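## Task

Take the two red-capped tubes out of the rack by the window and seat each one fully in an empty well of the rack by the door. A tube touching the floor counts as failure. Every other tube must also finish fully seated in some rack. The glass breaks if a tube drops more than a few centimetres (roughly one well's depth) or is struck hard, and that is failure. At the end, release everything and pull the hands away. The robot must not topple or be left leaning. Nothing may depend on the robot holding it in place at the end.

## Robot and tools

ROBOT. A wheeled cart carrying two arms (left_arm, right_arm), a head that pans and tilts, and three cameras: head_camera, left_wrist_camera, right_wrist_camera, all 644x476 pixels. The cart is 0.53 m wide and spans x = -0.35 to 0.07 m. Each arm turns about a vertical pan axis at x = -0.060, y = +0.155 (left) or -0.155 m (right). The shoulder sits 0.03 m out from that axis and 0.89 m high; upper arm 0.116, forearm 0.135, hand 0.162 m. The fixed jaw tip reaches about 0.44 m horizontally from its pan axis and cannot go below about 0.55 m above the floor. Single-hand payload is about 0.4 kg fully extended, 0.7 kg within 0.28 m of the pan axis.

FRAMES. Base frame: origin on the floor between the drive wheels, x ahead, y to the left, z up. left_hand and right_hand are the fixed-jaw tips in this frame; a held item sits toward the swinging jaw. Hand axes: z out along the fingers, y from swinging jaw to fixed jaw. Odometry is the base frame as it was when the scene began, counted from wheel turns only (slip shows as travel); heading runs -3.142 to 3.142, positive leftward. Hand positions may be off by a few centimetres per arm because of joint reading errors. Camera calibration (K, distortion, T_world_to_cam, pos_world, with world meaning base frame) is supplied; it is approximate, and wrist camera poses are less certain.

execute_actions. Arguments: "actions", a list holding zero or one action, and optional "cameras" (names from the list above or "all"; omitted or null gives all, [] gives none). An action may hold "base", "joints", or both, which start together. "base" takes exactly one key: translate_m, a relative drive in metres along the current heading, forward positive, -1.4 to 1.4; or rotate_rad, a relative turn in place in radians, counter-clockwise positive, -3.2 to 3.2. No sideways motion. "joints" is one flat object covering head and both arms, keyed by joint name, each value an absolute target angle in radians: head_pan_rad -3.2 to 3.2 (0 ahead, + left); head_tilt_rad -0.76 to 1.45 (0 level, + down); for each arm prefix left_arm_ or right_arm_: shoulder_pan_rad -1.919 to 1.919, shoulder_lift_rad -1.745 to 1.745, elbow_flex_rad -1.69 to 1.58, wrist_flex_rad -1.658 to 1.658, wrist_roll_rad -2.743 to 2.841, gripper_rad 0 to 1.919. Joints you omit keep chasing their previous target. One action runs at most 15 s. Any unknown key or out-of-range number rejects the whole call. An empty list just reports state and images.

JOINT MEANINGS. Pan 0 points left_arm left and right_arm right; positive swings clockwise from above; straight ahead is +1.571 (left) and -1.571 (right). With lift, elbow and wrist flex at 0 the upper arm tilts 0.24 rad out from vertical and forearm and fingers are horizontal; positive bends downward, and the three summed give finger angle below horizontal (1.571 is vertical down, needing the forearm no more than 0.08 rad above horizontal). Wrist roll -1.522: jaws close across the arm plane, fixed jaw on the left looking outward; 1.619: fixed jaw on the right; 0.049: closing within the plane, fixed jaw below (level fingers) or toward the pan axis (fingers down). With level fingers above furniture keep the fixed jaw left, since the hand body then projects about 0.08 m upward rather than down. Gripper opening: 0 gives 0.003 m, 0.3 gives 0.026, 0.6 gives 0.049, 1 gives 0.076, 1.919 gives 0.106. Squeeze by targeting below the contact angle, up to 0.2 rad below; more than that can trip the jaw. A holding jaw reads off_target.

STOWED POSE. shoulder_pan -1.75 (left) / 1.75 (right), shoulder_lift 0.05, elbow_flex 1.35, wrist_flex -1.55, wrist_roll -1.52. To stow, send wrist_flex and wrist_roll first, then the other three; one combined move can jam the hand on the cart. Leaving stow, do not lead with the wrists. A stowed turn in place needs 0.44 m clearance radius; near a desk, turning or reversing can snag the rear and tip the robot.

RESULTS. base_status and joint_status per motion: done (for base, wheels turned the commanded amount); off_target (resting away from target, maybe still pushing: load sag, obstruction, or a trip); time_out (target dropped, holds position). "joint command not followed" plus a cause means a self-collision check (arm links, or the two arms) blocked that arm's targets; those joints show not_followed and may retry every action until given passable targets. The gripper still moves. on_its_own lists uncommanded motion. Also joint_positions, left_hand, right_hand, base_odometry, a pictures line naming image order, and Motor temperatures per arm in joint order. If a call reports a stop, later calls in that reply are skipped.

wait: seconds, 0 to 10; commands nothing, returns state and images. zoom_image: camera plus region [x0, y0, x1, y1] in pixels of its latest full image, at most 504 by 504. finished_scene: scene, the current scene number; irreversible; its result reports success and gives the next task.

CAUTIONS. Loaded joints sag toward gravity; offset the next target by that sag. A joint stuck over about 0.30 rad from target for about 2 s trips to 20 % torque (your reply time counts, as the robot holds the last command meanwhile); reset by waiting until still, then targeting 0.2 rad from the reading, opposite the tripping target (or 0.04 rad beyond the range end, or a jaw's end). To stop a blocked joint pushing, target its reading. Motors warn at 55 °C (MOTOR HOT) and shut at 70 °C (OVER-TEMPERATURE FAULT; joints show limit_stop_at_motor_heat, resend targets). Pulling, especially on things ahead, can tip the robot. Never let the arms or hands strike or press each other. Lower tubes gently, avoid drops, knocks and brief outside pushes on loose objects, and release before finishing.

Each tool is called by a JSON object that holds its "name" and its "arguments".

## Session

{"name": "execute_actions", "arguments": {"actions": [{"joints":{"head_tilt_rad":0.5}}]}}

Scene clock: 1.10 s.
Motor temperatures (°C, as the motors report them): left_arm=[30 32 32 31 31] | right_arm=[30 31 31 32 32]
base_odometry: x=+0.000 y=+0.000 heading=+0.000 (m, m, rad; odometry frame)
base_status: not commanded
joint_positions: head_pan_rad=-0.006 head_tilt_rad=+0.494 left_arm_shoulder_pan_rad=-1.757 left_arm_shoulder_lift_rad=+0.062 left_arm_elbow_flex_rad=+1.393 left_arm_wrist_flex_rad=-1.499 left_arm_wrist_roll_rad=-1.531 left_arm_gripper_rad=+1.920 right_arm_shoulder_pan_rad=+1.732 right_arm_shoulder_lift_rad=+0.085 right_arm_elbow_flex_rad=+1.322 right_arm_wrist_flex_rad=-1.518 right_arm_wrist_roll_rad=-1.512 right_arm_gripper_rad=+1.920
joint_status: all done
left_hand: x=-0.3007 y=+0.1019 z=+0.8781 quat_wxyz=(-0.070, -0.689, -0.061, +0.719) (m; base frame)
right_hand: x=-0.3125 y=-0.1218 z=+0.8889 quat_wxyz=(-0.064, +0.665, -0.050, -0.742) (m; base frame)
pictures: head_camera, left_wrist_camera, right_wrist_camera
camera_calibration (this result's frames):
head_camera: T_world_to_cam=[[-0.0220356, -0.999383, 0.0273587, -0.0330219], [-0.506981, -0.0124157, -0.861868, 1.0113], [0.861676, -0.0328621, -0.506394, 0.615914], [0, 0, 0, 1]] pos_world=[-0.0187375, -0.000205366, 1.1844]
Images, in order (width x height): head_camera 644x476, left_wrist_camera 644x476, right_wrist_camera 644x476.

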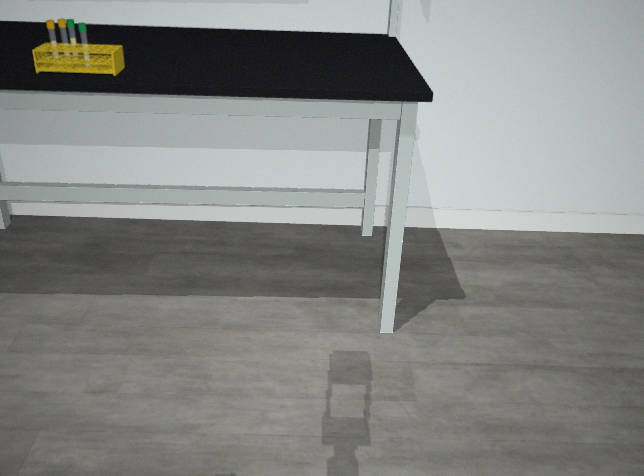

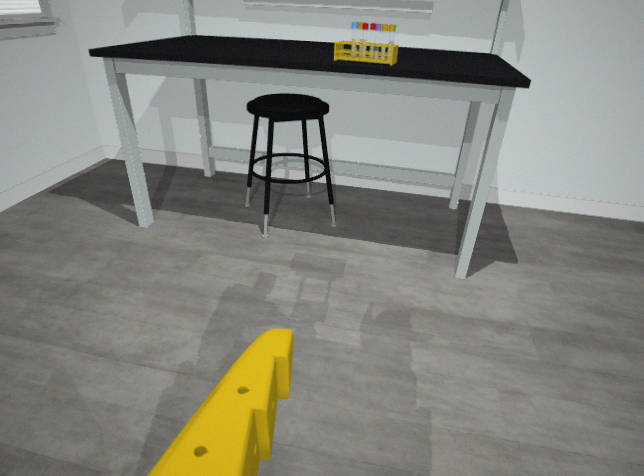

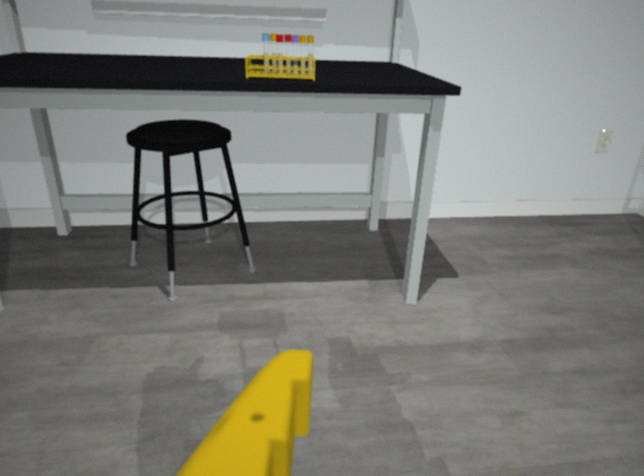

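{"name": "execute_actions", "arguments": {"actions": [{"base":{"rotate_rad":3.14},"joints":{"head_tilt_rad":0.4}}], "cameras": ["head_camera"]}}

{"name": "execute_actions", "arguments": {"actions": [{"base":{"translate_m":0.9},"joints":{"head_tilt_rad":0.55}}], "cameras": ["head_camera"]}}

Scene clock: 6.77 s.
Motor temperatures (°C, as the motors report them): left_arm=[30 32 32 31 31] | right_arm=[30 31 31 32 32]
base_odometry: x=-0.001 y=+0.000 heading=+3.139 (m, m, rad; odometry frame)
base_status: done
joint_positions: head_pan_rad=-0.006 head_tilt_rad=+0.413 left_arm_shoulder_pan_rad=-1.757 left_arm_shoulder_lift_rad=+0.062 left_arm_elbow_flex_rad=+1.393 left_arm_wrist_flex_rad=-1.499 left_arm_wrist_roll_rad=-1.531 left_arm_gripper_rad=+1.920 right_arm_shoulder_pan_rad=+1.732 right_arm_shoulder_lift_rad=+0.085 right_arm_elbow_flex_rad=+1.322 right_arm_wrist_flex_rad=-1.518 right_arm_wrist_roll_rad=-1.512 right_arm_gripper_rad=+1.920
joint_status: all done
left_hand: x=-0.3007 y=+0.1019 z=+0.8781 quat_wxyz=(-0.070, -0.689, -0.061, +0.719) (m; base frame)
right_hand: x=-0.3125 y=-0.1218 z=+0.8889 quat_wxyz=(-0.064, +0.665, -0.050, -0.742) (m; base frame)
pictures: head_camera
camera_calibration (this result's frames):
head_camera: T_world_to_cam=[[-0.0241794, -0.99937, 0.0259725, -0.0315272], [-0.436184, -0.0128306, -0.899766, 1.05825], [0.899533, -0.0330846, -0.435599, 0.536208], [0, 0, 0, 1]] pos_world=[-0.0215091, -0.000189124, 1.18656]
Images, in order (width x height): head_camera 644x476.

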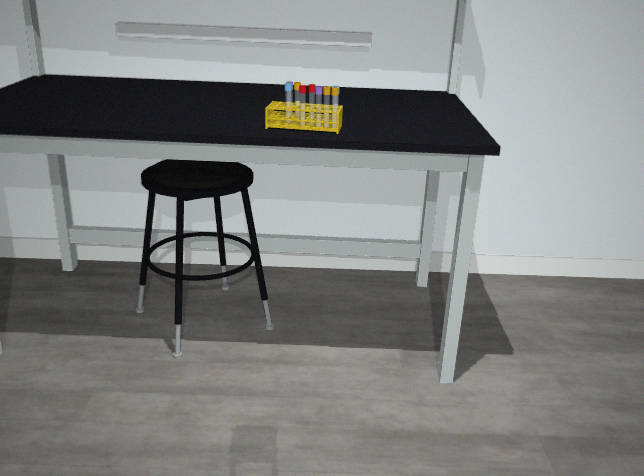

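Scene clock: 12.10 s.
Motor temperatures (°C, as the motors report them): left_arm=[30 32 32 31 31] | right_arm=[30 31 31 32 32]
base_odometry: x=-0.901 y=+0.000 heading=+3.139 (m, m, rad; odometry frame)
base_status: done
joint_positions: head_pan_rad=-0.006 head_tilt_rad=+0.544 left_arm_shoulder_pan_rad=-1.757 left_arm_shoulder_lift_rad=+0.062 left_arm_elbow_flex_rad=+1.393 left_arm_wrist_flex_rad=-1.499 left_arm_wrist_roll_rad=-1.531 left_arm_gripper_rad=+1.920 right_arm_shoulder_pan_rad=+1.732 right_arm_shoulder_lift_rad=+0.085 right_arm_elbow_flex_rad=+1.322 right_arm_wrist_flex_rad=-1.518 right_arm_wrist_roll_rad=-1.512 right_arm_gripper_rad=+1.920
joint_status: all done
left_hand: x=-0.3007 y=+0.1019 z=+0.8781 quat_wxyz=(-0.070, -0.689, -0.061, +0.719) (m; base frame)
right_hand: x=-0.3125 y=-0.1218 z=+0.8889 quat_wxyz=(-0.064, +0.665, -0.050, -0.742) (m; base frame)
pictures: head_camera
camera_calibration (this result's frames):
head_camera: T_world_to_cam=[[-0.0206363, -0.999391, 0.0281393, -0.0338546], [-0.549787, -0.0121643, -0.835216, 0.978609], [0.83505, -0.0327064, -0.549201, 0.663933], [0, 0, 0, 1]] pos_world=[-0.0170894, -0.000215049, 1.18294]
Images, in order (width x height): head_camera 644x476.

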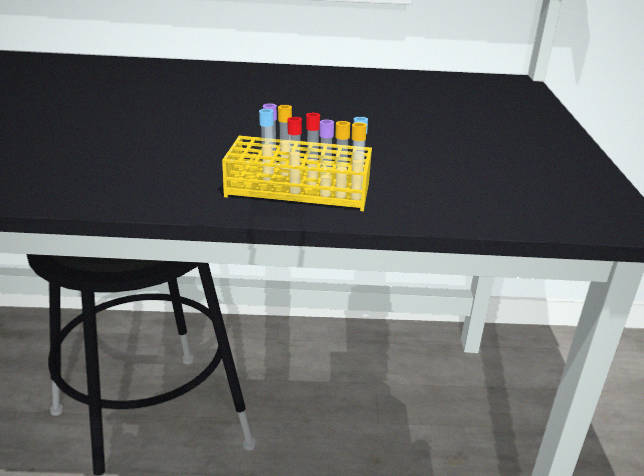

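{"name": "execute_actions", "arguments": {"actions": [{"base":{"translate_m":0.45},"joints":{"head_tilt_rad":0.85,"left_arm_shoulder_pan_rad":1.75,"right_arm_shoulder_pan_rad":-1.3,"left_arm_gripper_rad":0.35,"right_arm_gripper_rad":0.35}}]}}

Scene clock: 18.43 s.
Motor temperatures (°C, as the motors report them): left_arm=[30 32 32 31 31] | right_arm=[30 31 31 32 32]
base_odometry: x=-1.351 y=+0.001 heading=+3.138 (m, m, rad; odometry frame)
base_status: done
joint_positions: head_pan_rad=-0.006 head_tilt_rad=+0.845 left_arm_shoulder_pan_rad=+1.744 left_arm_shoulder_lift_rad=+0.062 left_arm_elbow_flex_rad=+1.393 left_arm_wrist_flex_rad=-1.499 left_arm_wrist_roll_rad=-1.531 left_arm_gripper_rad=+0.357 right_arm_shoulder_pan_rad=-1.288 right_arm_shoulder_lift_rad=+0.085 right_arm_elbow_flex_rad=+1.322 right_arm_wrist_flex_rad=-1.518 right_arm_wrist_roll_rad=-1.512 right_arm_gripper_rad=+0.361
joint_status: all done
left_hand: x=+0.1840 y=+0.1202 z=+0.8781 quat_wxyz=(+0.720, +0.063, +0.689, -0.059) (m; base frame)
right_hand: x=+0.1866 y=-0.2185 z=+0.8889 quat_wxyz=(+0.737, +0.091, +0.661, -0.109) (m; base frame)
pictures: head_camera, left_wrist_camera, right_wrist_camera
camera_calibration (this result's frames):
head_camera: T_world_to_cam=[[-0.0116354, -0.999444, 0.0312532, -0.0370157], [-0.772568, -0.0108577, -0.634839, 0.737504], [0.634825, -0.0315319, -0.772012, 0.910978], [0, 0, 0, 1]] pos_world=[-0.00897023, -0.000262667, 1.17264]
left_wrist_camera: T_world_to_cam=[[-0.144266, -0.989346, 0.0195296, 0.126778], [-0.522763, 0.0594421, -0.850403, 0.859156], [0.840182, -0.132894, -0.525769, 0.394267], [0, 0, 0, 1]] pos_world=[0.136168, 0.126753, 0.935447]
right_wrist_camera: T_world_to_cam=[[-0.257854, -0.964945, 0.0489116, -0.209996], [-0.42473, 0.0677364, -0.902783, 0.914122], [0.867823, -0.253561, -0.427307, 0.231938], [0, 0, 0, 1]] pos_world=[0.132825, -0.205744, 0.934633]
Images, in order (width x height): head_camera 644x476, left_wrist_camera 644x476, right_wrist_camera 644x476.

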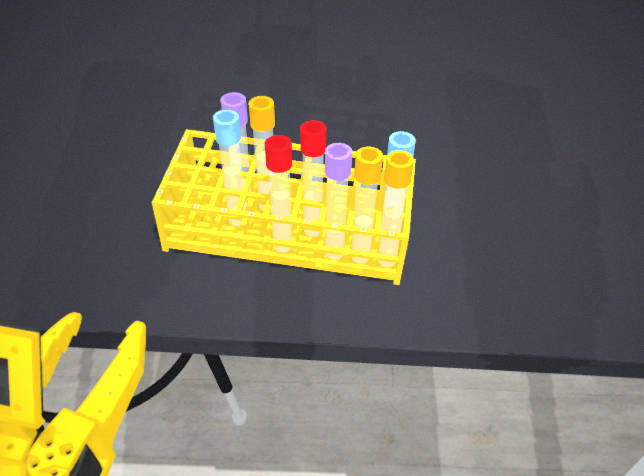

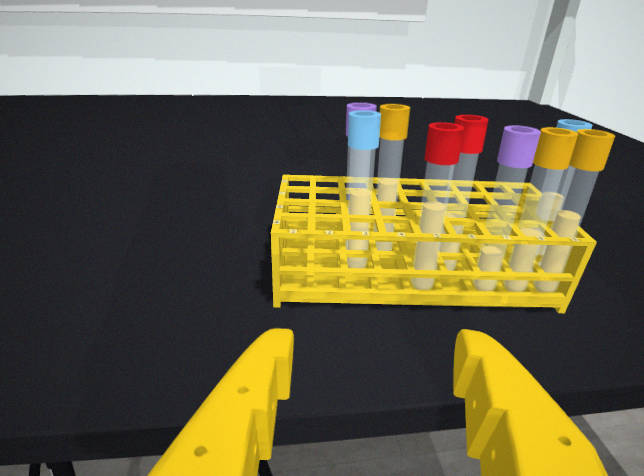

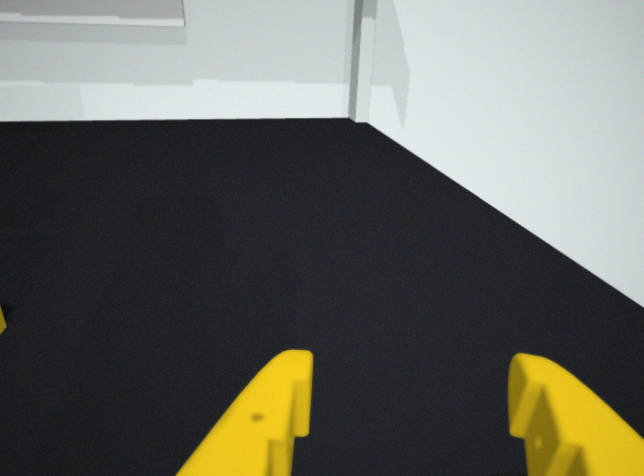

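{"name": "execute_actions", "arguments": {"actions": [{"base":{"rotate_rad":-0.35},"joints":{"head_pan_rad":0.35,"left_arm_shoulder_pan_rad":1.575,"left_arm_shoulder_lift_rad":0.5,"left_arm_elbow_flex_rad":0.63,"left_arm_wrist_flex_rad":-0.97}}], "cameras": ["head_camera","left_wrist_camera"]}}

Scene clock: 22.00 s.
Motor temperatures (°C, as the motors report them): left_arm=[30 32 32 31 31] | right_arm=[30 31 31 32 32]
base_odometry: x=-1.351 y=+0.001 heading=+2.789 (m, m, rad; odometry frame)
base_status: done
joint_positions: head_pan_rad=+0.340 head_tilt_rad=+0.845 left_arm_shoulder_pan_rad=+1.581 left_arm_shoulder_lift_rad=+0.512 left_arm_elbow_flex_rad=+0.659 left_arm_wrist_flex_rad=-0.970 left_arm_wrist_roll_rad=-1.531 left_arm_gripper_rad=+0.357 right_arm_shoulder_pan_rad=-1.290 right_arm_shoulder_lift_rad=+0.085 right_arm_elbow_flex_rad=+1.322 right_arm_wrist_flex_rad=-1.518 right_arm_wrist_roll_rad=-1.512 right_arm_gripper_rad=+0.361
joint_status: all done
left_hand: x=+0.2647 y=+0.1593 z=+0.8242 quat_wxyz=(+0.633, +0.007, +0.774, -0.001) (m; base frame)
right_hand: x=+0.1867 y=-0.2181 z=+0.8889 quat_wxyz=(+0.737, +0.090, +0.661, -0.108) (m; base frame)
pictures: head_camera, left_wrist_camera
camera_calibration (this result's frames):
head_camera: T_world_to_cam=[[0.327904, -0.944194, 0.0312532, -0.0210573], [-0.72313, -0.272146, -0.634839, 0.739827], [0.607916, 0.185566, -0.772012, 0.909714], [0, 0, 0, 1]] pos_world=[-0.0111336, 0.0126465, 1.17264]
left_wrist_camera: T_world_to_cam=[[0.0216769, -0.999692, 0.0121154, 0.142029], [-0.715301, -0.0239744, -0.698405, 0.792125], [0.69848, 0.0064731, -0.7156, 0.47515], [0, 0, 0, 1]] pos_world=[0.231647, 0.1579, 0.89152]
Images, in order (width x height): head_camera 644x476, left_wrist_camera 644x476.

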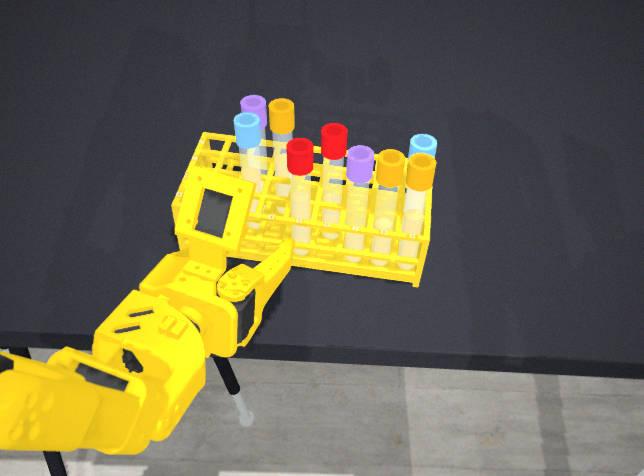

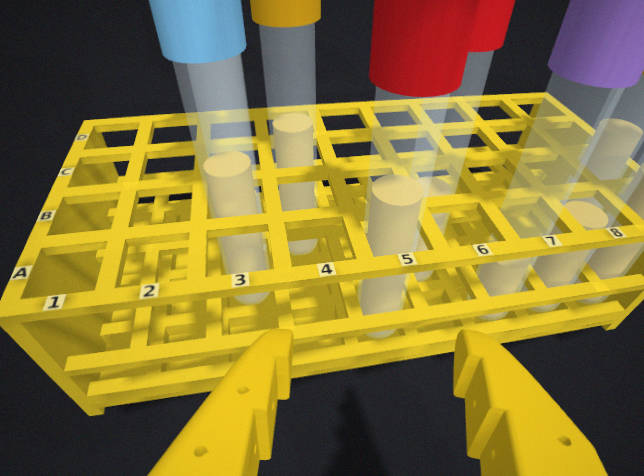

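{"name": "execute_actions", "arguments": {"actions": [{"base":{"translate_m":0.03},"joints":{"left_arm_shoulder_pan_rad":1.62,"left_arm_shoulder_lift_rad":0.43,"left_arm_elbow_flex_rad":0.53,"left_arm_wrist_flex_rad":-0.82}}], "cameras": ["head_camera","left_wrist_camera"]}}

Scene clock: 24.17 s.
Motor temperatures (°C, as the motors report them): left_arm=[30 32 32 31 31] | right_arm=[30 31 31 32 32]
base_odometry: x=-1.379 y=+0.011 heading=+2.789 (m, m, rad; odometry frame)
base_status: done
joint_positions: head_pan_rad=+0.340 head_tilt_rad=+0.845 left_arm_shoulder_pan_rad=+1.614 left_arm_shoulder_lift_rad=+0.473 left_arm_elbow_flex_rad=+0.560 left_arm_wrist_flex_rad=-0.821 left_arm_wrist_roll_rad=-1.531 left_arm_gripper_rad=+0.357 right_arm_shoulder_pan_rad=-1.290 right_arm_shoulder_lift_rad=+0.085 right_arm_elbow_flex_rad=+1.322 right_arm_wrist_flex_rad=-1.518 right_arm_wrist_roll_rad=-1.512 right_arm_gripper_rad=+0.361
joint_status: all done
left_hand: x=+0.2770 y=+0.1483 z=+0.8342 quat_wxyz=(+0.628, +0.020, +0.778, -0.011) (m; base frame)
right_hand: x=+0.1867 y=-0.2181 z=+0.8889 quat_wxyz=(+0.737, +0.090, +0.661, -0.108) (m; base frame)
pictures: head_camera, left_wrist_camera
camera_calibration (this result's frames):
head_camera: T_world_to_cam=[[0.328019, -0.944154, 0.0312537, -0.0210525], [-0.723145, -0.272248, -0.634778, 0.739757], [0.607837, 0.185618, -0.772062, 0.909767], [0, 0, 0, 1]] pos_world=[-0.0111335, 0.0126513, 1.17264]
left_wrist_camera: T_world_to_cam=[[-0.0103863, -0.999877, 0.0117195, 0.139894], [-0.724211, -0.000559698, -0.689578, 0.79932], [0.6895, -0.0156496, -0.724117, 0.486625], [0, 0, 0, 1]] pos_world=[0.244801, 0.14794, 0.901927]
Images, in order (width x height): head_camera 644x476, left_wrist_camera 644x476.

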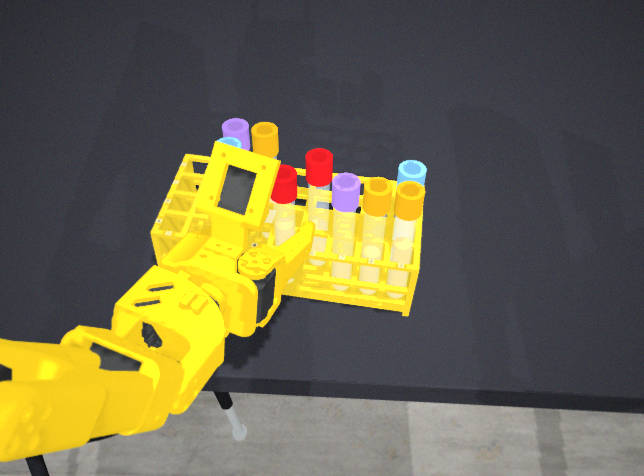

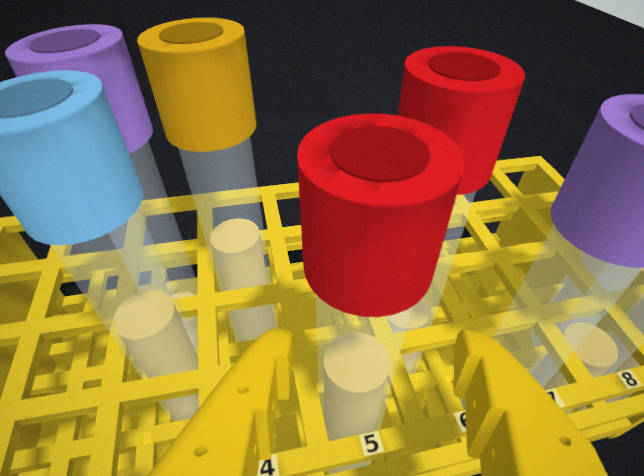

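{"name": "execute_actions", "arguments": {"actions": [{"base":{"translate_m":0.017}}], "cameras": ["left_wrist_camera"]}}

{"name": "execute_actions", "arguments": {"actions": [{"joints":{"left_arm_gripper_rad":0.0}}], "cameras": ["head_camera","left_wrist_camera"]}}

Scene clock: 25.63 s.
Motor temperatures (°C, as the motors report them): left_arm=[30 32 32 31 31] | right_arm=[30 31 31 32 32]
base_odometry: x=-1.396 y=+0.018 heading=+2.788 (m, m, rad; odometry frame)
base_status: done
joint_positions: head_pan_rad=+0.340 head_tilt_rad=+0.845 left_arm_shoulder_pan_rad=+1.617 left_arm_shoulder_lift_rad=+0.473 left_arm_elbow_flex_rad=+0.560 left_arm_wrist_flex_rad=-0.821 left_arm_wrist_roll_rad=-1.531 left_arm_gripper_rad=+0.357 right_arm_shoulder_pan_rad=-1.290 right_arm_shoulder_lift_rad=+0.085 right_arm_elbow_flex_rad=+1.322 right_arm_wrist_flex_rad=-1.518 right_arm_wrist_roll_rad=-1.512 right_arm_gripper_rad=+0.361
joint_status: not commanded
left_hand: x=+0.2770 y=+0.1473 z=+0.8342 quat_wxyz=(+0.628, +0.021, +0.778, -0.012) (m; base frame)
right_hand: x=+0.1867 y=-0.2181 z=+0.8889 quat_wxyz=(+0.737, +0.090, +0.661, -0.108) (m; base frame)
pictures: left_wrist_camera
camera_calibration (this result's frames):
left_wrist_camera: T_world_to_cam=[[-0.0134538, -0.999841, 0.0117195, 0.139705], [-0.724209, 0.00166215, -0.689578, 0.798975], [0.689449, -0.0177649, -0.724117, 0.48695], [0, 0, 0, 1]] pos_world=[0.244778, 0.147005, 0.901927]
Images, in order (width x height): left_wrist_camera 644x476.

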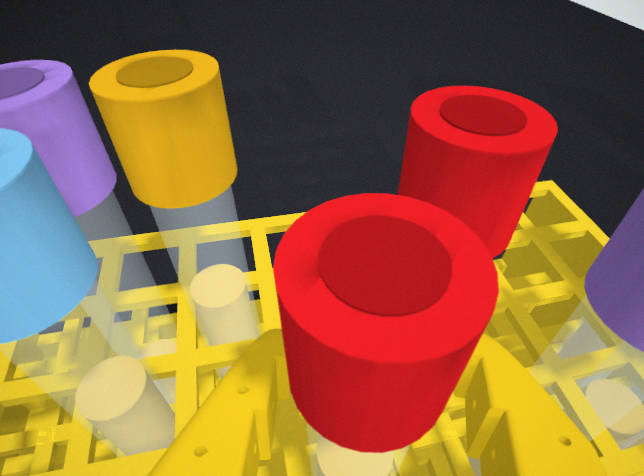

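Scene clock: 26.33 s.
Motor temperatures (°C, as the motors report them): left_arm=[30 32 32 31 31] | right_arm=[30 31 31 32 32]
base_odometry: x=-1.396 y=+0.018 heading=+2.788 (m, m, rad; odometry frame)
base_status: not commanded
joint_positions: head_pan_rad=+0.340 head_tilt_rad=+0.845 left_arm_shoulder_pan_rad=+1.621 left_arm_shoulder_lift_rad=+0.473 left_arm_elbow_flex_rad=+0.560 left_arm_wrist_flex_rad=-0.821 left_arm_wrist_roll_rad=-1.531 left_arm_gripper_rad=+0.106 right_arm_shoulder_pan_rad=-1.290 right_arm_shoulder_lift_rad=+0.085 right_arm_elbow_flex_rad=+1.322 right_arm_wrist_flex_rad=-1.518 right_arm_wrist_roll_rad=-1.512 right_arm_gripper_rad=+0.361
joint_status: left_arm_gripper_rad off_target (ended at +0.106, target +0.000)
left_hand: x=+0.2770 y=+0.1457 z=+0.8342 quat_wxyz=(+0.628, +0.023, +0.778, -0.013) (m; base frame)
right_hand: x=+0.1867 y=-0.2181 z=+0.8889 quat_wxyz=(+0.737, +0.090, +0.661, -0.108) (m; base frame)
pictures: head_camera, left_wrist_camera
camera_calibration (this result's frames):
head_camera: T_world_to_cam=[[0.328065, -0.944138, 0.0312539, -0.0210505], [-0.723149, -0.272289, -0.634755, 0.739731], [0.607807, 0.18564, -0.772081, 0.909787], [0, 0, 0, 1]] pos_world=[-0.0111335, 0.0126532, 1.17264]
left_wrist_camera: T_world_to_cam=[[-0.0180549, -0.999768, 0.0117195, 0.139417], [-0.724194, 0.00499489, -0.689578, 0.79846], [0.68936, -0.0209375, -0.724117, 0.487436], [0, 0, 0, 1]] pos_world=[0.244738, 0.145603, 0.901927]
Images, in order (width x height): head_camera 644x476, left_wrist_camera 644x476.

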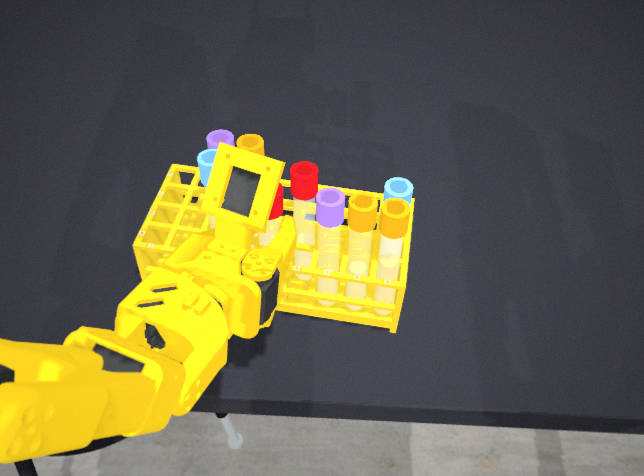

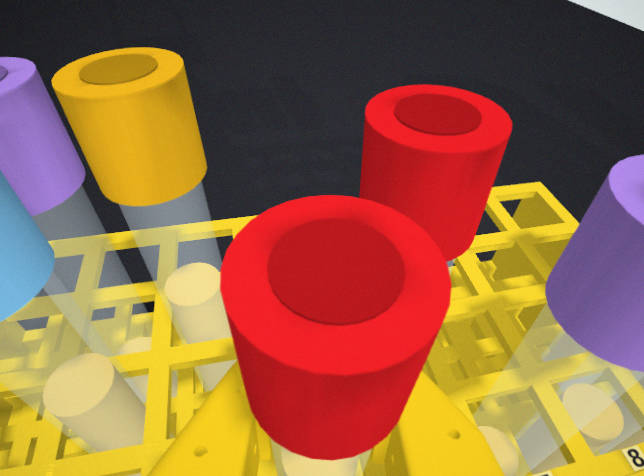

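{"name": "execute_actions", "arguments": {"actions": [{"joints":{"left_arm_shoulder_lift_rad":0.205,"left_arm_elbow_flex_rad":0.6,"left_arm_wrist_flex_rad":-0.64}}], "cameras": ["left_wrist_camera"]}}

{"name": "execute_actions", "arguments": {"actions": [{"joints":{"left_arm_shoulder_lift_rad":0.035,"left_arm_elbow_flex_rad":0.55,"left_arm_wrist_flex_rad":-0.44}}], "cameras": ["left_wrist_camera"]}}

{"name": "execute_actions", "arguments": {"actions": [{"joints":{"left_arm_shoulder_lift_rad":-0.09,"left_arm_elbow_flex_rad":0.47,"left_arm_wrist_flex_rad":-0.24}}], "cameras": ["head_camera","left_wrist_camera"]}}

Scene clock: 28.60 s.
Motor temperatures (°C, as the motors report them): left_arm=[30 32 32 31 31] | right_arm=[30 31 31 32 32]
base_odometry: x=-1.396 y=+0.018 heading=+2.788 (m, m, rad; odometry frame)
base_status: not commanded
joint_positions: head_pan_rad=+0.340 head_tilt_rad=+0.845 left_arm_shoulder_pan_rad=+1.621 left_arm_shoulder_lift_rad=+0.255 left_arm_elbow_flex_rad=+0.608 left_arm_wrist_flex_rad=-0.640 left_arm_wrist_roll_rad=-1.531 left_arm_gripper_rad=+0.106 right_arm_shoulder_pan_rad=-1.290 right_arm_shoulder_lift_rad=+0.085 right_arm_elbow_flex_rad=+1.322 right_arm_wrist_flex_rad=-1.518 right_arm_wrist_roll_rad=-1.512 right_arm_gripper_rad=+0.361
joint_status: all done
left_hand: x=+0.2740 y=+0.1459 z=+0.8610 quat_wxyz=(+0.624, +0.023, +0.781, -0.013) (m; base frame)
right_hand: x=+0.1867 y=-0.2181 z=+0.8889 quat_wxyz=(+0.737, +0.090, +0.661, -0.108) (m; base frame)
pictures: left_wrist_camera
camera_calibration (this result's frames):
left_wrist_camera: T_world_to_cam=[[-0.0179311, -0.999775, 0.0113717, 0.139465], [-0.731548, 0.0053658, -0.681769, 0.81006], [0.681555, -0.0205438, -0.731479, 0.517303], [0, 0, 0, 1]] pos_world=[0.242528, 0.145714, 0.929084]
Images, in order (width x height): left_wrist_camera 644x476.

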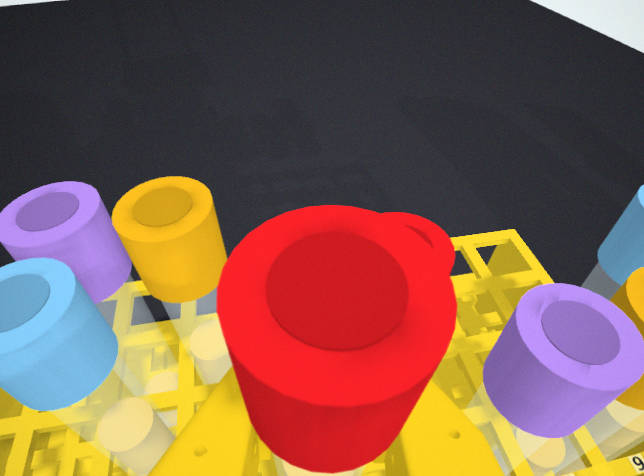

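Scene clock: 29.47 s.
Motor temperatures (°C, as the motors report them): left_arm=[30 32 32 31 31] | right_arm=[30 31 31 32 32]
base_odometry: x=-1.396 y=+0.018 heading=+2.788 (m, m, rad; odometry frame)
base_status: not commanded
joint_positions: head_pan_rad=+0.340 head_tilt_rad=+0.845 left_arm_shoulder_pan_rad=+1.621 left_arm_shoulder_lift_rad=+0.079 left_arm_elbow_flex_rad=+0.591 left_arm_wrist_flex_rad=-0.439 left_arm_wrist_roll_rad=-1.531 left_arm_gripper_rad=+0.106 right_arm_shoulder_pan_rad=-1.290 right_arm_shoulder_lift_rad=+0.085 right_arm_elbow_flex_rad=+1.322 right_arm_wrist_flex_rad=-1.518 right_arm_wrist_roll_rad=-1.512 right_arm_gripper_rad=+0.361
joint_status: all done
left_hand: x=+0.2724 y=+0.1460 z=+0.8874 quat_wxyz=(+0.621, +0.023, +0.783, -0.013) (m; base frame)
right_hand: x=+0.1867 y=-0.2181 z=+0.8889 quat_wxyz=(+0.737, +0.090, +0.661, -0.108) (m; base frame)
pictures: left_wrist_camera
camera_calibration (this result's frames):
left_wrist_camera: T_world_to_cam=[[-0.0178449, -0.999779, 0.0111224, 0.139417], [-0.736748, 0.00562814, -0.676143, 0.823229], [0.675931, -0.0202601, -0.736686, 0.543872], [0, 0, 0, 1]] pos_world=[0.241381, 0.145772, 0.955733]
Images, in order (width x height): left_wrist_camera 644x476.

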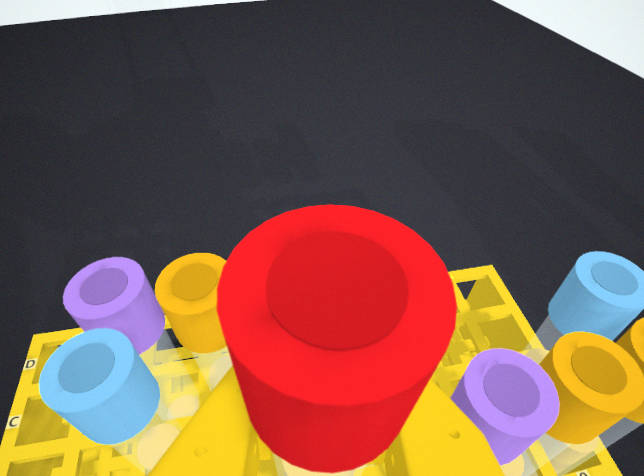

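Scene clock: 30.30 s.
Motor temperatures (°C, as the motors report them): left_arm=[30 32 32 31 31] | right_arm=[30 31 31 32 32]
base_odometry: x=-1.396 y=+0.018 heading=+2.788 (m, m, rad; odometry frame)
base_status: not commanded
joint_positions: head_pan_rad=+0.340 head_tilt_rad=+0.845 left_arm_shoulder_pan_rad=+1.621 left_arm_shoulder_lift_rad=-0.047 left_arm_elbow_flex_rad=+0.513 left_arm_wrist_flex_rad=-0.242 left_arm_wrist_roll_rad=-1.531 left_arm_gripper_rad=+0.106 right_arm_shoulder_pan_rad=-1.290 right_arm_shoulder_lift_rad=+0.085 right_arm_elbow_flex_rad=+1.322 right_arm_wrist_flex_rad=-1.518 right_arm_wrist_roll_rad=-1.512 right_arm_gripper_rad=+0.361
joint_status: all done
left_hand: x=+0.2724 y=+0.1460 z=+0.9159 quat_wxyz=(+0.623, +0.023, +0.782, -0.013) (m; base frame)
right_hand: x=+0.1867 y=-0.2181 z=+0.8889 quat_wxyz=(+0.737, +0.090, +0.661, -0.108) (m; base frame)
pictures: head_camera, left_wrist_camera
camera_calibration (this result's frames):
head_camera: T_world_to_cam=[[0.328065, -0.944138, 0.0312539, -0.0210505], [-0.723149, -0.272289, -0.634755, 0.739731], [0.607807, 0.18564, -0.772081, 0.909787], [0, 0, 0, 1]] pos_world=[-0.0111335, 0.0126532, 1.17264]
left_wrist_camera: T_world_to_cam=[[-0.0179137, -0.999775, 0.0113218, 0.138936], [-0.732591, 0.00541845, -0.680647, 0.845496], [0.680433, -0.0204872, -0.732524, 0.559798], [0, 0, 0, 1]] pos_world=[0.240986, 0.145792, 0.983977]
Images, in order (width x height): head_camera 644x476, left_wrist_camera 644x476.

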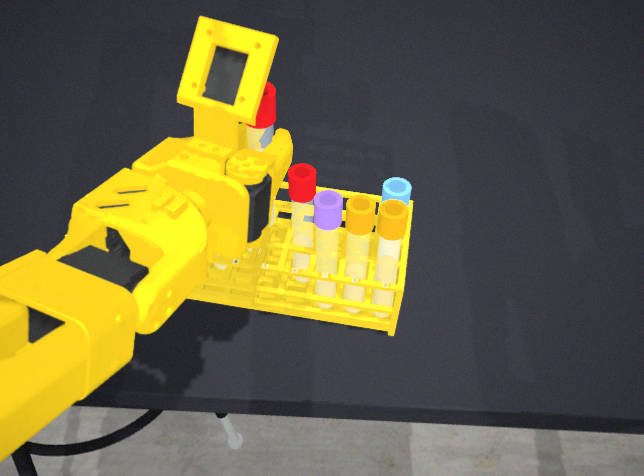

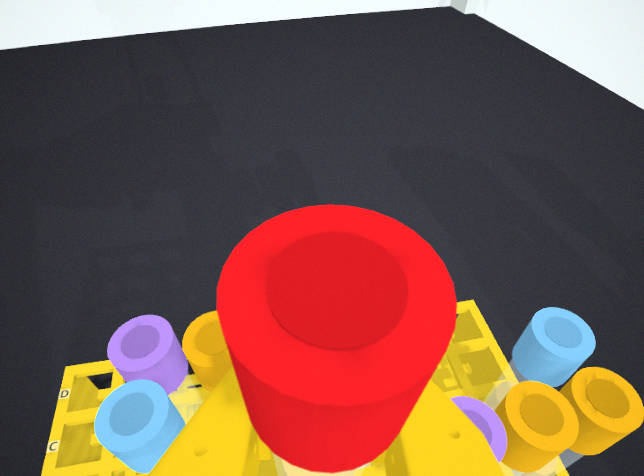

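{"name": "execute_actions", "arguments": {"actions": [{"base":{"translate_m":-0.35}}], "cameras": []}}

{"name": "execute_actions", "arguments": {"actions": [{"base":{"rotate_rad":0.888}}], "cameras": ["head_camera"]}}

{"name": "execute_actions", "arguments": {"actions": [{"base":{"translate_m":0.339}}], "cameras": []}}

{"name": "execute_actions", "arguments": {"actions": [{"base":{"rotate_rad":-0.608},"joints":{"head_pan_rad":-0.5,"head_tilt_rad":0.75,"right_arm_shoulder_lift_rad":0.46,"right_arm_elbow_flex_rad":0.53,"right_arm_wrist_flex_rad":-0.82,"right_arm_gripper_rad":0.25}}], "cameras": ["head_camera","right_wrist_camera"]}}

Scene clock: 35.53 s.
Motor temperatures (°C, as the motors report them): left_arm=[30 32 32 31 31] | right_arm=[30 31 31 32 32]
base_odometry: x=-1.068 y=-0.104 heading=+2.785 (m, m, rad; odometry frame)
base_status: done
joint_positions: head_pan_rad=+0.340 head_tilt_rad=+0.845 left_arm_shoulder_pan_rad=+1.621 left_arm_shoulder_lift_rad=-0.048 left_arm_elbow_flex_rad=+0.513 left_arm_wrist_flex_rad=-0.242 left_arm_wrist_roll_rad=-1.531 left_arm_gripper_rad=+0.106 right_arm_shoulder_pan_rad=-1.290 right_arm_shoulder_lift_rad=+0.085 right_arm_elbow_flex_rad=+1.322 right_arm_wrist_flex_rad=-1.518 right_arm_wrist_roll_rad=-1.512 right_arm_gripper_rad=+0.361
joint_status: not commanded
left_hand: x=+0.2724 y=+0.1460 z=+0.9163 quat_wxyz=(+0.624, +0.023, +0.781, -0.013) (m; base frame)
right_hand: x=+0.1867 y=-0.2181 z=+0.8889 quat_wxyz=(+0.737, +0.090, +0.661, -0.108) (m; base frame)
pictures: none
No camera images: the call's "cameras" was empty. Leave "cameras" out to get every camera's image.

Scene clock: 37.33 s.
Motor temperatures (°C, as the motors report them): left_arm=[30 32 32 31 31] | right_arm=[30 31 31 32 32]
base_odometry: x=-1.067 y=-0.105 heading=-2.611 (m, m, rad; odometry frame)
base_status: done
joint_positions: head_pan_rad=+0.340 head_tilt_rad=+0.845 left_arm_shoulder_pan_rad=+1.621 left_arm_shoulder_lift_rad=-0.048 left_arm_elbow_flex_rad=+0.513 left_arm_wrist_flex_rad=-0.242 left_arm_wrist_roll_rad=-1.531 left_arm_gripper_rad=+0.106 right_arm_shoulder_pan_rad=-1.290 right_arm_shoulder_lift_rad=+0.085 right_arm_elbow_flex_rad=+1.322 right_arm_wrist_flex_rad=-1.518 right_arm_wrist_roll_rad=-1.512 right_arm_gripper_rad=+0.361
joint_status: not commanded
left_hand: x=+0.2724 y=+0.1460 z=+0.9163 quat_wxyz=(+0.624, +0.023, +0.781, -0.013) (m; base frame)
right_hand: x=+0.1867 y=-0.2181 z=+0.8889 quat_wxyz=(+0.737, +0.090, +0.661, -0.108) (m; base frame)
pictures: head_camera
camera_calibration (this result's frames):
head_camera: T_world_to_cam=[[0.328065, -0.944138, 0.0312539, -0.0210505], [-0.723149, -0.272289, -0.634756, 0.739731], [0.607807, 0.18564, -0.772081, 0.909787], [0, 0, 0, 1]] pos_world=[-0.0111335, 0.0126532, 1.17264]
Images, in order (width x height): head_camera 644x476.

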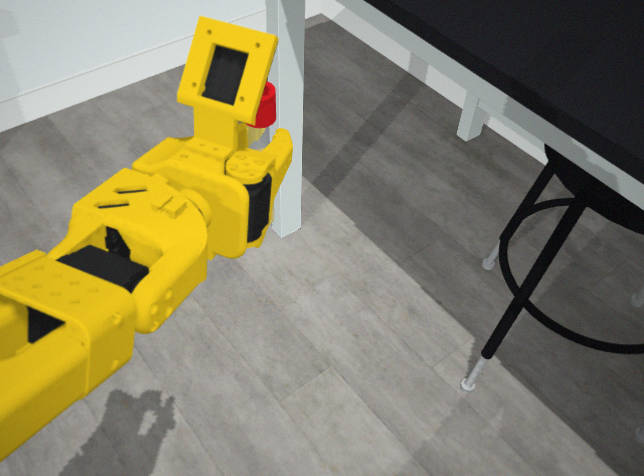

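Scene clock: 39.87 s.
Motor temperatures (°C, as the motors report them): left_arm=[30 32 32 31 31] | right_arm=[30 31 31 32 32]
base_odometry: x=-1.359 y=-0.277 heading=-2.609 (m, m, rad; odometry frame)
base_status: done
joint_positions: head_pan_rad=+0.340 head_tilt_rad=+0.845 left_arm_shoulder_pan_rad=+1.621 left_arm_shoulder_lift_rad=-0.048 left_arm_elbow_flex_rad=+0.513 left_arm_wrist_flex_rad=-0.242 left_arm_wrist_roll_rad=-1.531 left_arm_gripper_rad=+0.106 right_arm_shoulder_pan_rad=-1.290 right_arm_shoulder_lift_rad=+0.085 right_arm_elbow_flex_rad=+1.322 right_arm_wrist_flex_rad=-1.518 right_arm_wrist_roll_rad=-1.512 right_arm_gripper_rad=+0.361
joint_status: not commanded
left_hand: x=+0.2724 y=+0.1460 z=+0.9163 quat_wxyz=(+0.624, +0.023, +0.781, -0.013) (m; base frame)
right_hand: x=+0.1867 y=-0.2181 z=+0.8889 quat_wxyz=(+0.737, +0.090, +0.661, -0.108) (m; base frame)
pictures: none
No camera images: the call's "cameras" was empty. Leave "cameras" out to get every camera's image.

Scene clock: 41.33 s.
Motor temperatures (°C, as the motors report them): left_arm=[30 32 32 31 31] | right_arm=[30 31 31 32 32]
base_odometry: x=-1.358 y=-0.277 heading=+3.067 (m, m, rad; odometry frame)
base_status: done
joint_positions: head_pan_rad=-0.490 head_tilt_rad=+0.764 left_arm_shoulder_pan_rad=+1.621 left_arm_shoulder_lift_rad=-0.048 left_arm_elbow_flex_rad=+0.513 left_arm_wrist_flex_rad=-0.242 left_arm_wrist_roll_rad=-1.531 left_arm_gripper_rad=+0.106 right_arm_shoulder_pan_rad=-1.290 right_arm_shoulder_lift_rad=+0.468 right_arm_elbow_flex_rad=+0.563 right_arm_wrist_flex_rad=-0.823 right_arm_wrist_roll_rad=-1.512 right_arm_gripper_rad=+0.261
joint_status: all done
left_hand: x=+0.2724 y=+0.1460 z=+0.9163 quat_wxyz=(+0.624, +0.023, +0.781, -0.013) (m; base frame)
right_hand: x=+0.2659 y=-0.2410 z=+0.8352 quat_wxyz=(+0.623, +0.105, +0.770, -0.091) (m; base frame)
pictures: head_camera, right_wrist_camera
camera_calibration (this result's frames):
head_camera: T_world_to_cam=[[-0.477705, -0.877984, 0.0306888, -0.0582713], [-0.641655, 0.324834, -0.694811, 0.812685], [0.600064, -0.351606, -0.718537, 0.847795], [0, 0, 0, 1]] pos_world=[-0.0151047, -0.0170586, 1.17562]
right_wrist_camera: T_world_to_cam=[[-0.242665, -0.969295, 0.0397646, -0.206053], [-0.676224, 0.139619, -0.723345, 0.835126], [0.695582, -0.20242, -0.689341, 0.41145], [0, 0, 0, 1]] pos_world=[0.228533, -0.23304, 0.895907]
Images, in order (width x height): head_camera 644x476, right_wrist_camera 644x476.

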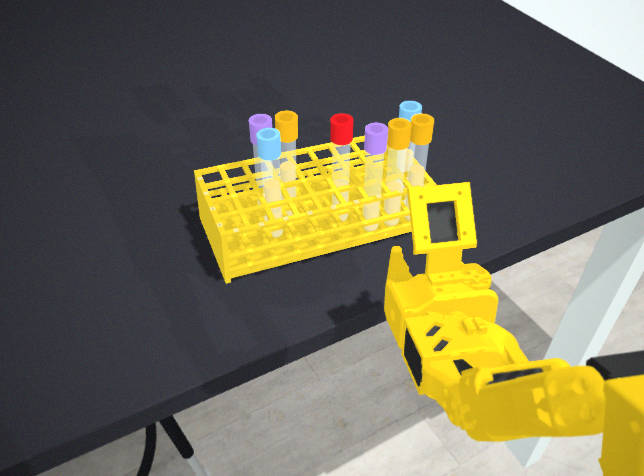

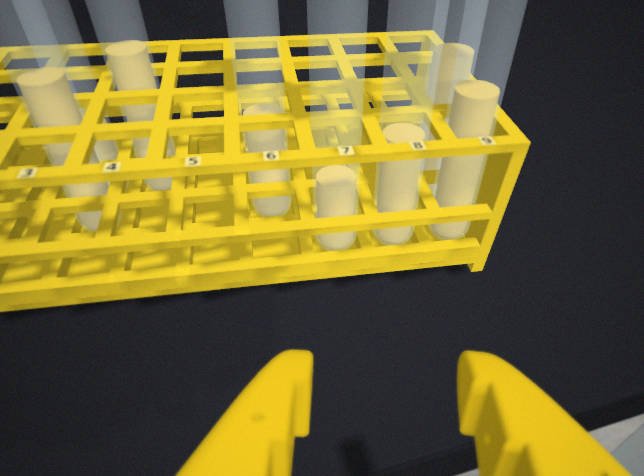

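{"name": "execute_actions", "arguments": {"actions": [{"joints":{"right_arm_shoulder_pan_rad":-1.33,"right_arm_shoulder_lift_rad":0.36,"right_arm_wrist_flex_rad":-0.84}}], "cameras": []}}

{"name": "execute_actions", "arguments": {"actions": [{"base":{"translate_m":0.05}}], "cameras": ["head_camera","right_wrist_camera"]}}

Scene clock: 42.87 s.
Motor temperatures (°C, as the motors report them): left_arm=[30 32 32 31 31] | right_arm=[30 31 31 32 32]
base_odometry: x=-1.358 y=-0.277 heading=+3.067 (m, m, rad; odometry frame)
base_status: not commanded
joint_positions: head_pan_rad=-0.490 head_tilt_rad=+0.764 left_arm_shoulder_pan_rad=+1.621 left_arm_shoulder_lift_rad=-0.048 left_arm_elbow_flex_rad=+0.513 left_arm_wrist_flex_rad=-0.242 left_arm_wrist_roll_rad=-1.531 left_arm_gripper_rad=+0.106 right_arm_shoulder_pan_rad=-1.319 right_arm_shoulder_lift_rad=+0.418 right_arm_elbow_flex_rad=+0.563 right_arm_wrist_flex_rad=-0.826 right_arm_wrist_roll_rad=-1.512 right_arm_gripper_rad=+0.261
joint_status: all done
left_hand: x=+0.2724 y=+0.1460 z=+0.9163 quat_wxyz=(+0.624, +0.023, +0.781, -0.013) (m; base frame)
right_hand: x=+0.2708 y=-0.2321 z=+0.8513 quat_wxyz=(+0.645, +0.092, +0.754, -0.085) (m; base frame)
pictures: none
No camera images: the call's "cameras" was empty. Leave "cameras" out to get every camera's image.

Scene clock: 43.90 s.
Motor temperatures (°C, as the motors report them): left_arm=[30 32 32 31 31] | right_arm=[30 31 31 32 32]
base_odometry: x=-1.408 y=-0.273 heading=+3.065 (m, m, rad; odometry frame)
base_status: done
joint_positions: head_pan_rad=-0.490 head_tilt_rad=+0.764 left_arm_shoulder_pan_rad=+1.621 left_arm_shoulder_lift_rad=-0.048 left_arm_elbow_flex_rad=+0.513 left_arm_wrist_flex_rad=-0.242 left_arm_wrist_roll_rad=-1.531 left_arm_gripper_rad=+0.106 right_arm_shoulder_pan_rad=-1.319 right_arm_shoulder_lift_rad=+0.418 right_arm_elbow_flex_rad=+0.561 right_arm_wrist_flex_rad=-0.826 right_arm_wrist_roll_rad=-1.512 right_arm_gripper_rad=+0.261
joint_status: not commanded
left_hand: x=+0.2724 y=+0.1460 z=+0.9163 quat_wxyz=(+0.624, +0.023, +0.781, -0.013) (m; base frame)
right_hand: x=+0.2710 y=-0.2322 z=+0.8516 quat_wxyz=(+0.645, +0.092, +0.754, -0.085) (m; base frame)
pictures: head_camera, right_wrist_camera
camera_calibration (this result's frames):
head_camera: T_world_to_cam=[[-0.477829, -0.877917, 0.0306874, -0.0582755], [-0.641502, 0.324863, -0.694939, 0.812839], [0.600129, -0.351748, -0.718414, 0.847656], [0, 0, 0, 1]] pos_world=[-0.0151109, -0.0170609, 1.17563]
right_wrist_camera: T_world_to_cam=[[-0.216493, -0.975395, 0.0416666, -0.20704], [-0.640322, 0.109647, -0.76024, 0.863996], [0.736965, -0.191267, -0.648305, 0.377415], [0, 0, 0, 1]] pos_world=[0.230272, -0.224493, 0.91015]
Images, in order (width x height): head_camera 644x476, right_wrist_camera 644x476.

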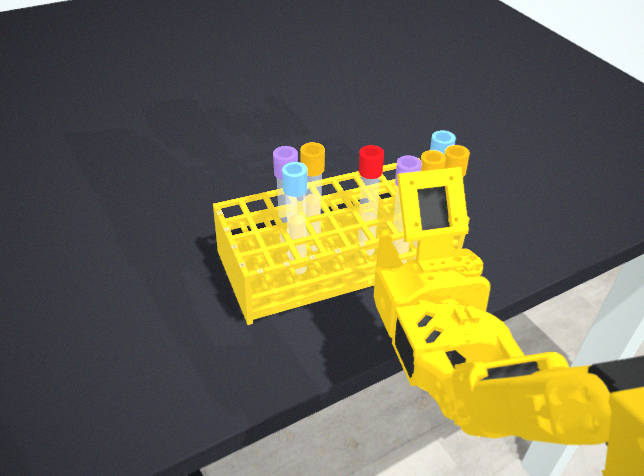

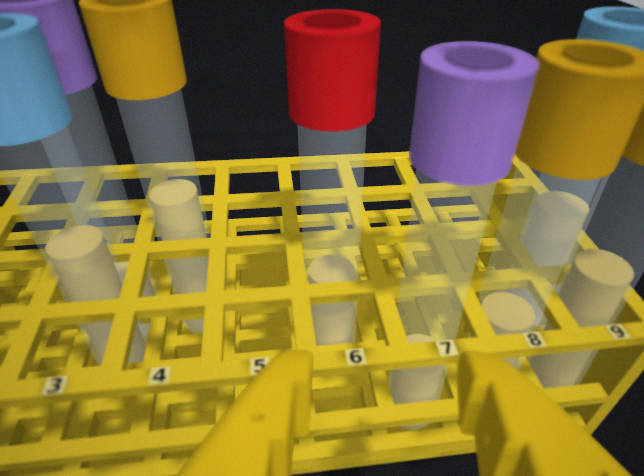

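{"name": "execute_actions", "arguments": {"actions": [{"joints":{"right_arm_shoulder_lift_rad":0.02,"right_arm_elbow_flex_rad":-0.23,"right_arm_wrist_flex_rad":0.87,"right_arm_gripper_rad":0.3}}], "cameras": []}}

{"name": "execute_actions", "arguments": {"actions": [{"base":{"translate_m":0.07},"joints":{"head_pan_rad":-0.65,"head_tilt_rad":0.9}}], "cameras": ["head_camera","right_wrist_camera"]}}

Scene clock: 48.07 s.
Motor temperatures (°C, as the motors report them): left_arm=[30 32 32 31 31] | right_arm=[30 31 31 32 32]
base_odometry: x=-1.408 y=-0.273 heading=+3.065 (m, m, rad; odometry frame)
base_status: not commanded
joint_positions: head_pan_rad=-0.490 head_tilt_rad=+0.764 left_arm_shoulder_pan_rad=+1.621 left_arm_shoulder_lift_rad=-0.048 left_arm_elbow_flex_rad=+0.513 left_arm_wrist_flex_rad=-0.242 left_arm_wrist_roll_rad=-1.531 left_arm_gripper_rad=+0.106 right_arm_shoulder_pan_rad=-1.319 right_arm_shoulder_lift_rad=+0.074 right_arm_elbow_flex_rad=-0.186 right_arm_wrist_flex_rad=+0.869 right_arm_wrist_roll_rad=-1.512 right_arm_gripper_rad=+0.289
joint_status: all done
left_hand: x=+0.2724 y=+0.1460 z=+0.9163 quat_wxyz=(+0.624, +0.023, +0.781, -0.013) (m; base frame)
right_hand: x=+0.2485 y=-0.2264 z=+0.9138 quat_wxyz=(+0.392, +0.111, +0.912, -0.052) (m; base frame)
pictures: none
No camera images: the call's "cameras" was empty. Leave "cameras" out to get every camera's image.

Scene clock: 49.13 s.
Motor temperatures (°C, as the motors report them): left_arm=[30 32 32 31 31] | right_arm=[30 31 31 32 32]
base_odometry: x=-1.478 y=-0.267 heading=+3.064 (m, m, rad; odometry frame)
base_status: done
joint_positions: head_pan_rad=-0.640 head_tilt_rad=+0.895 left_arm_shoulder_pan_rad=+1.621 left_arm_shoulder_lift_rad=-0.050 left_arm_elbow_flex_rad=+0.513 left_arm_wrist_flex_rad=-0.242 left_arm_wrist_roll_rad=-1.531 left_arm_gripper_rad=+0.106 right_arm_shoulder_pan_rad=-1.321 right_arm_shoulder_lift_rad=+0.074 right_arm_elbow_flex_rad=-0.186 right_arm_wrist_flex_rad=+0.869 right_arm_wrist_roll_rad=-1.512 right_arm_gripper_rad=+0.289
joint_status: all done
left_hand: x=+0.2723 y=+0.1460 z=+0.9168 quat_wxyz=(+0.624, +0.023, +0.781, -0.013) (m; base frame)
right_hand: x=+0.2486 y=-0.2259 z=+0.9138 quat_wxyz=(+0.392, +0.110, +0.912, -0.051) (m; base frame)
pictures: head_camera, right_wrist_camera
camera_calibration (this result's frames):
head_camera: T_world_to_cam=[[-0.600287, -0.799164, 0.031503, -0.0649698], [-0.653498, 0.467401, -0.595379, 0.697682], [0.461081, -0.377986, -0.802827, 0.93828], [0, 0, 0, 1]] pos_world=[-0.0156896, -0.0233627, 1.17071]
right_wrist_camera: T_world_to_cam=[[-0.197774, -0.980127, 0.0153571, -0.19005], [-0.947925, 0.187239, -0.257644, 0.530931], [0.249648, -0.0655125, -0.966118, 0.875436], [0, 0, 0, 1]] pos_world=[0.247145, -0.228333, 0.985484]
Images, in order (width x height): head_camera 644x476, right_wrist_camera 644x476.

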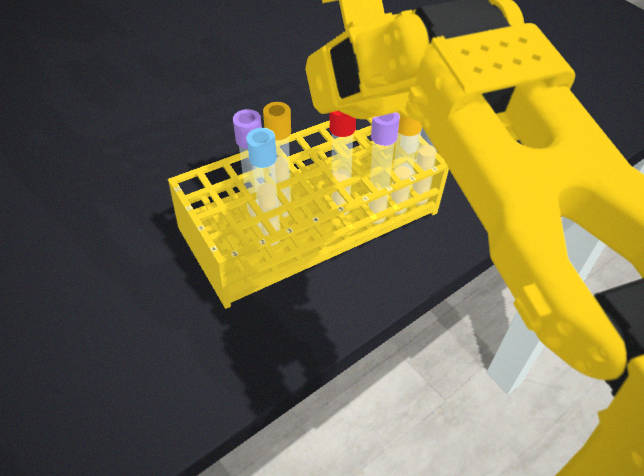

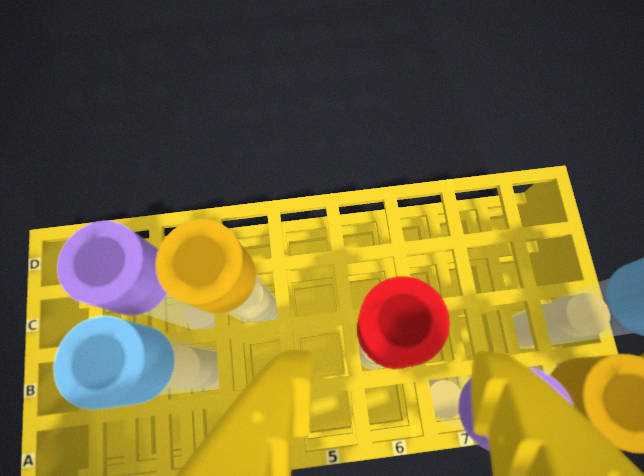

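{"name": "execute_actions", "arguments": {"actions": [{"base":{"translate_m":0.013},"joints":{"right_arm_shoulder_pan_rad":-1.285,"right_arm_elbow_flex_rad":-0.05,"right_arm_wrist_flex_rad":0.71}}], "cameras": ["right_wrist_camera"]}}

Scene clock: 50.97 s.
Motor temperatures (°C, as the motors report them): left_arm=[30 32 32 31 31] | right_arm=[30 31 31 32 32]
base_odometry: x=-1.492 y=-0.266 heading=+3.064 (m, m, rad; odometry frame)
base_status: done
joint_positions: head_pan_rad=-0.640 head_tilt_rad=+0.895 left_arm_shoulder_pan_rad=+1.621 left_arm_shoulder_lift_rad=-0.050 left_arm_elbow_flex_rad=+0.513 left_arm_wrist_flex_rad=-0.242 left_arm_wrist_roll_rad=-1.531 left_arm_gripper_rad=+0.106 right_arm_shoulder_pan_rad=-1.296 right_arm_shoulder_lift_rad=+0.071 right_arm_elbow_flex_rad=-0.045 right_arm_wrist_flex_rad=+0.722 right_arm_wrist_roll_rad=-1.512 right_arm_gripper_rad=+0.289
joint_status: all done
left_hand: x=+0.2723 y=+0.1460 z=+0.9168 quat_wxyz=(+0.624, +0.023, +0.781, -0.013) (m; base frame)
right_hand: x=+0.2489 y=-0.2340 z=+0.8964 quat_wxyz=(+0.396, +0.121, +0.909, -0.057) (m; base frame)
pictures: right_wrist_camera
camera_calibration (this result's frames):
right_wrist_camera: T_world_to_cam=[[-0.221906, -0.97494, 0.0158266, -0.190914], [-0.940723, 0.209791, -0.266512, 0.539669], [0.256513, -0.0740291, -0.963702, 0.852181], [0, 0, 0, 1]] pos_world=[0.246718, -0.236261, 0.968098]
Images, in order (width x height): right_wrist_camera 644x476.

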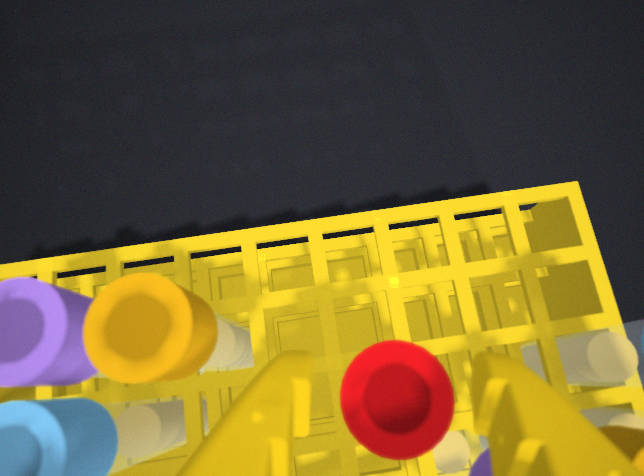

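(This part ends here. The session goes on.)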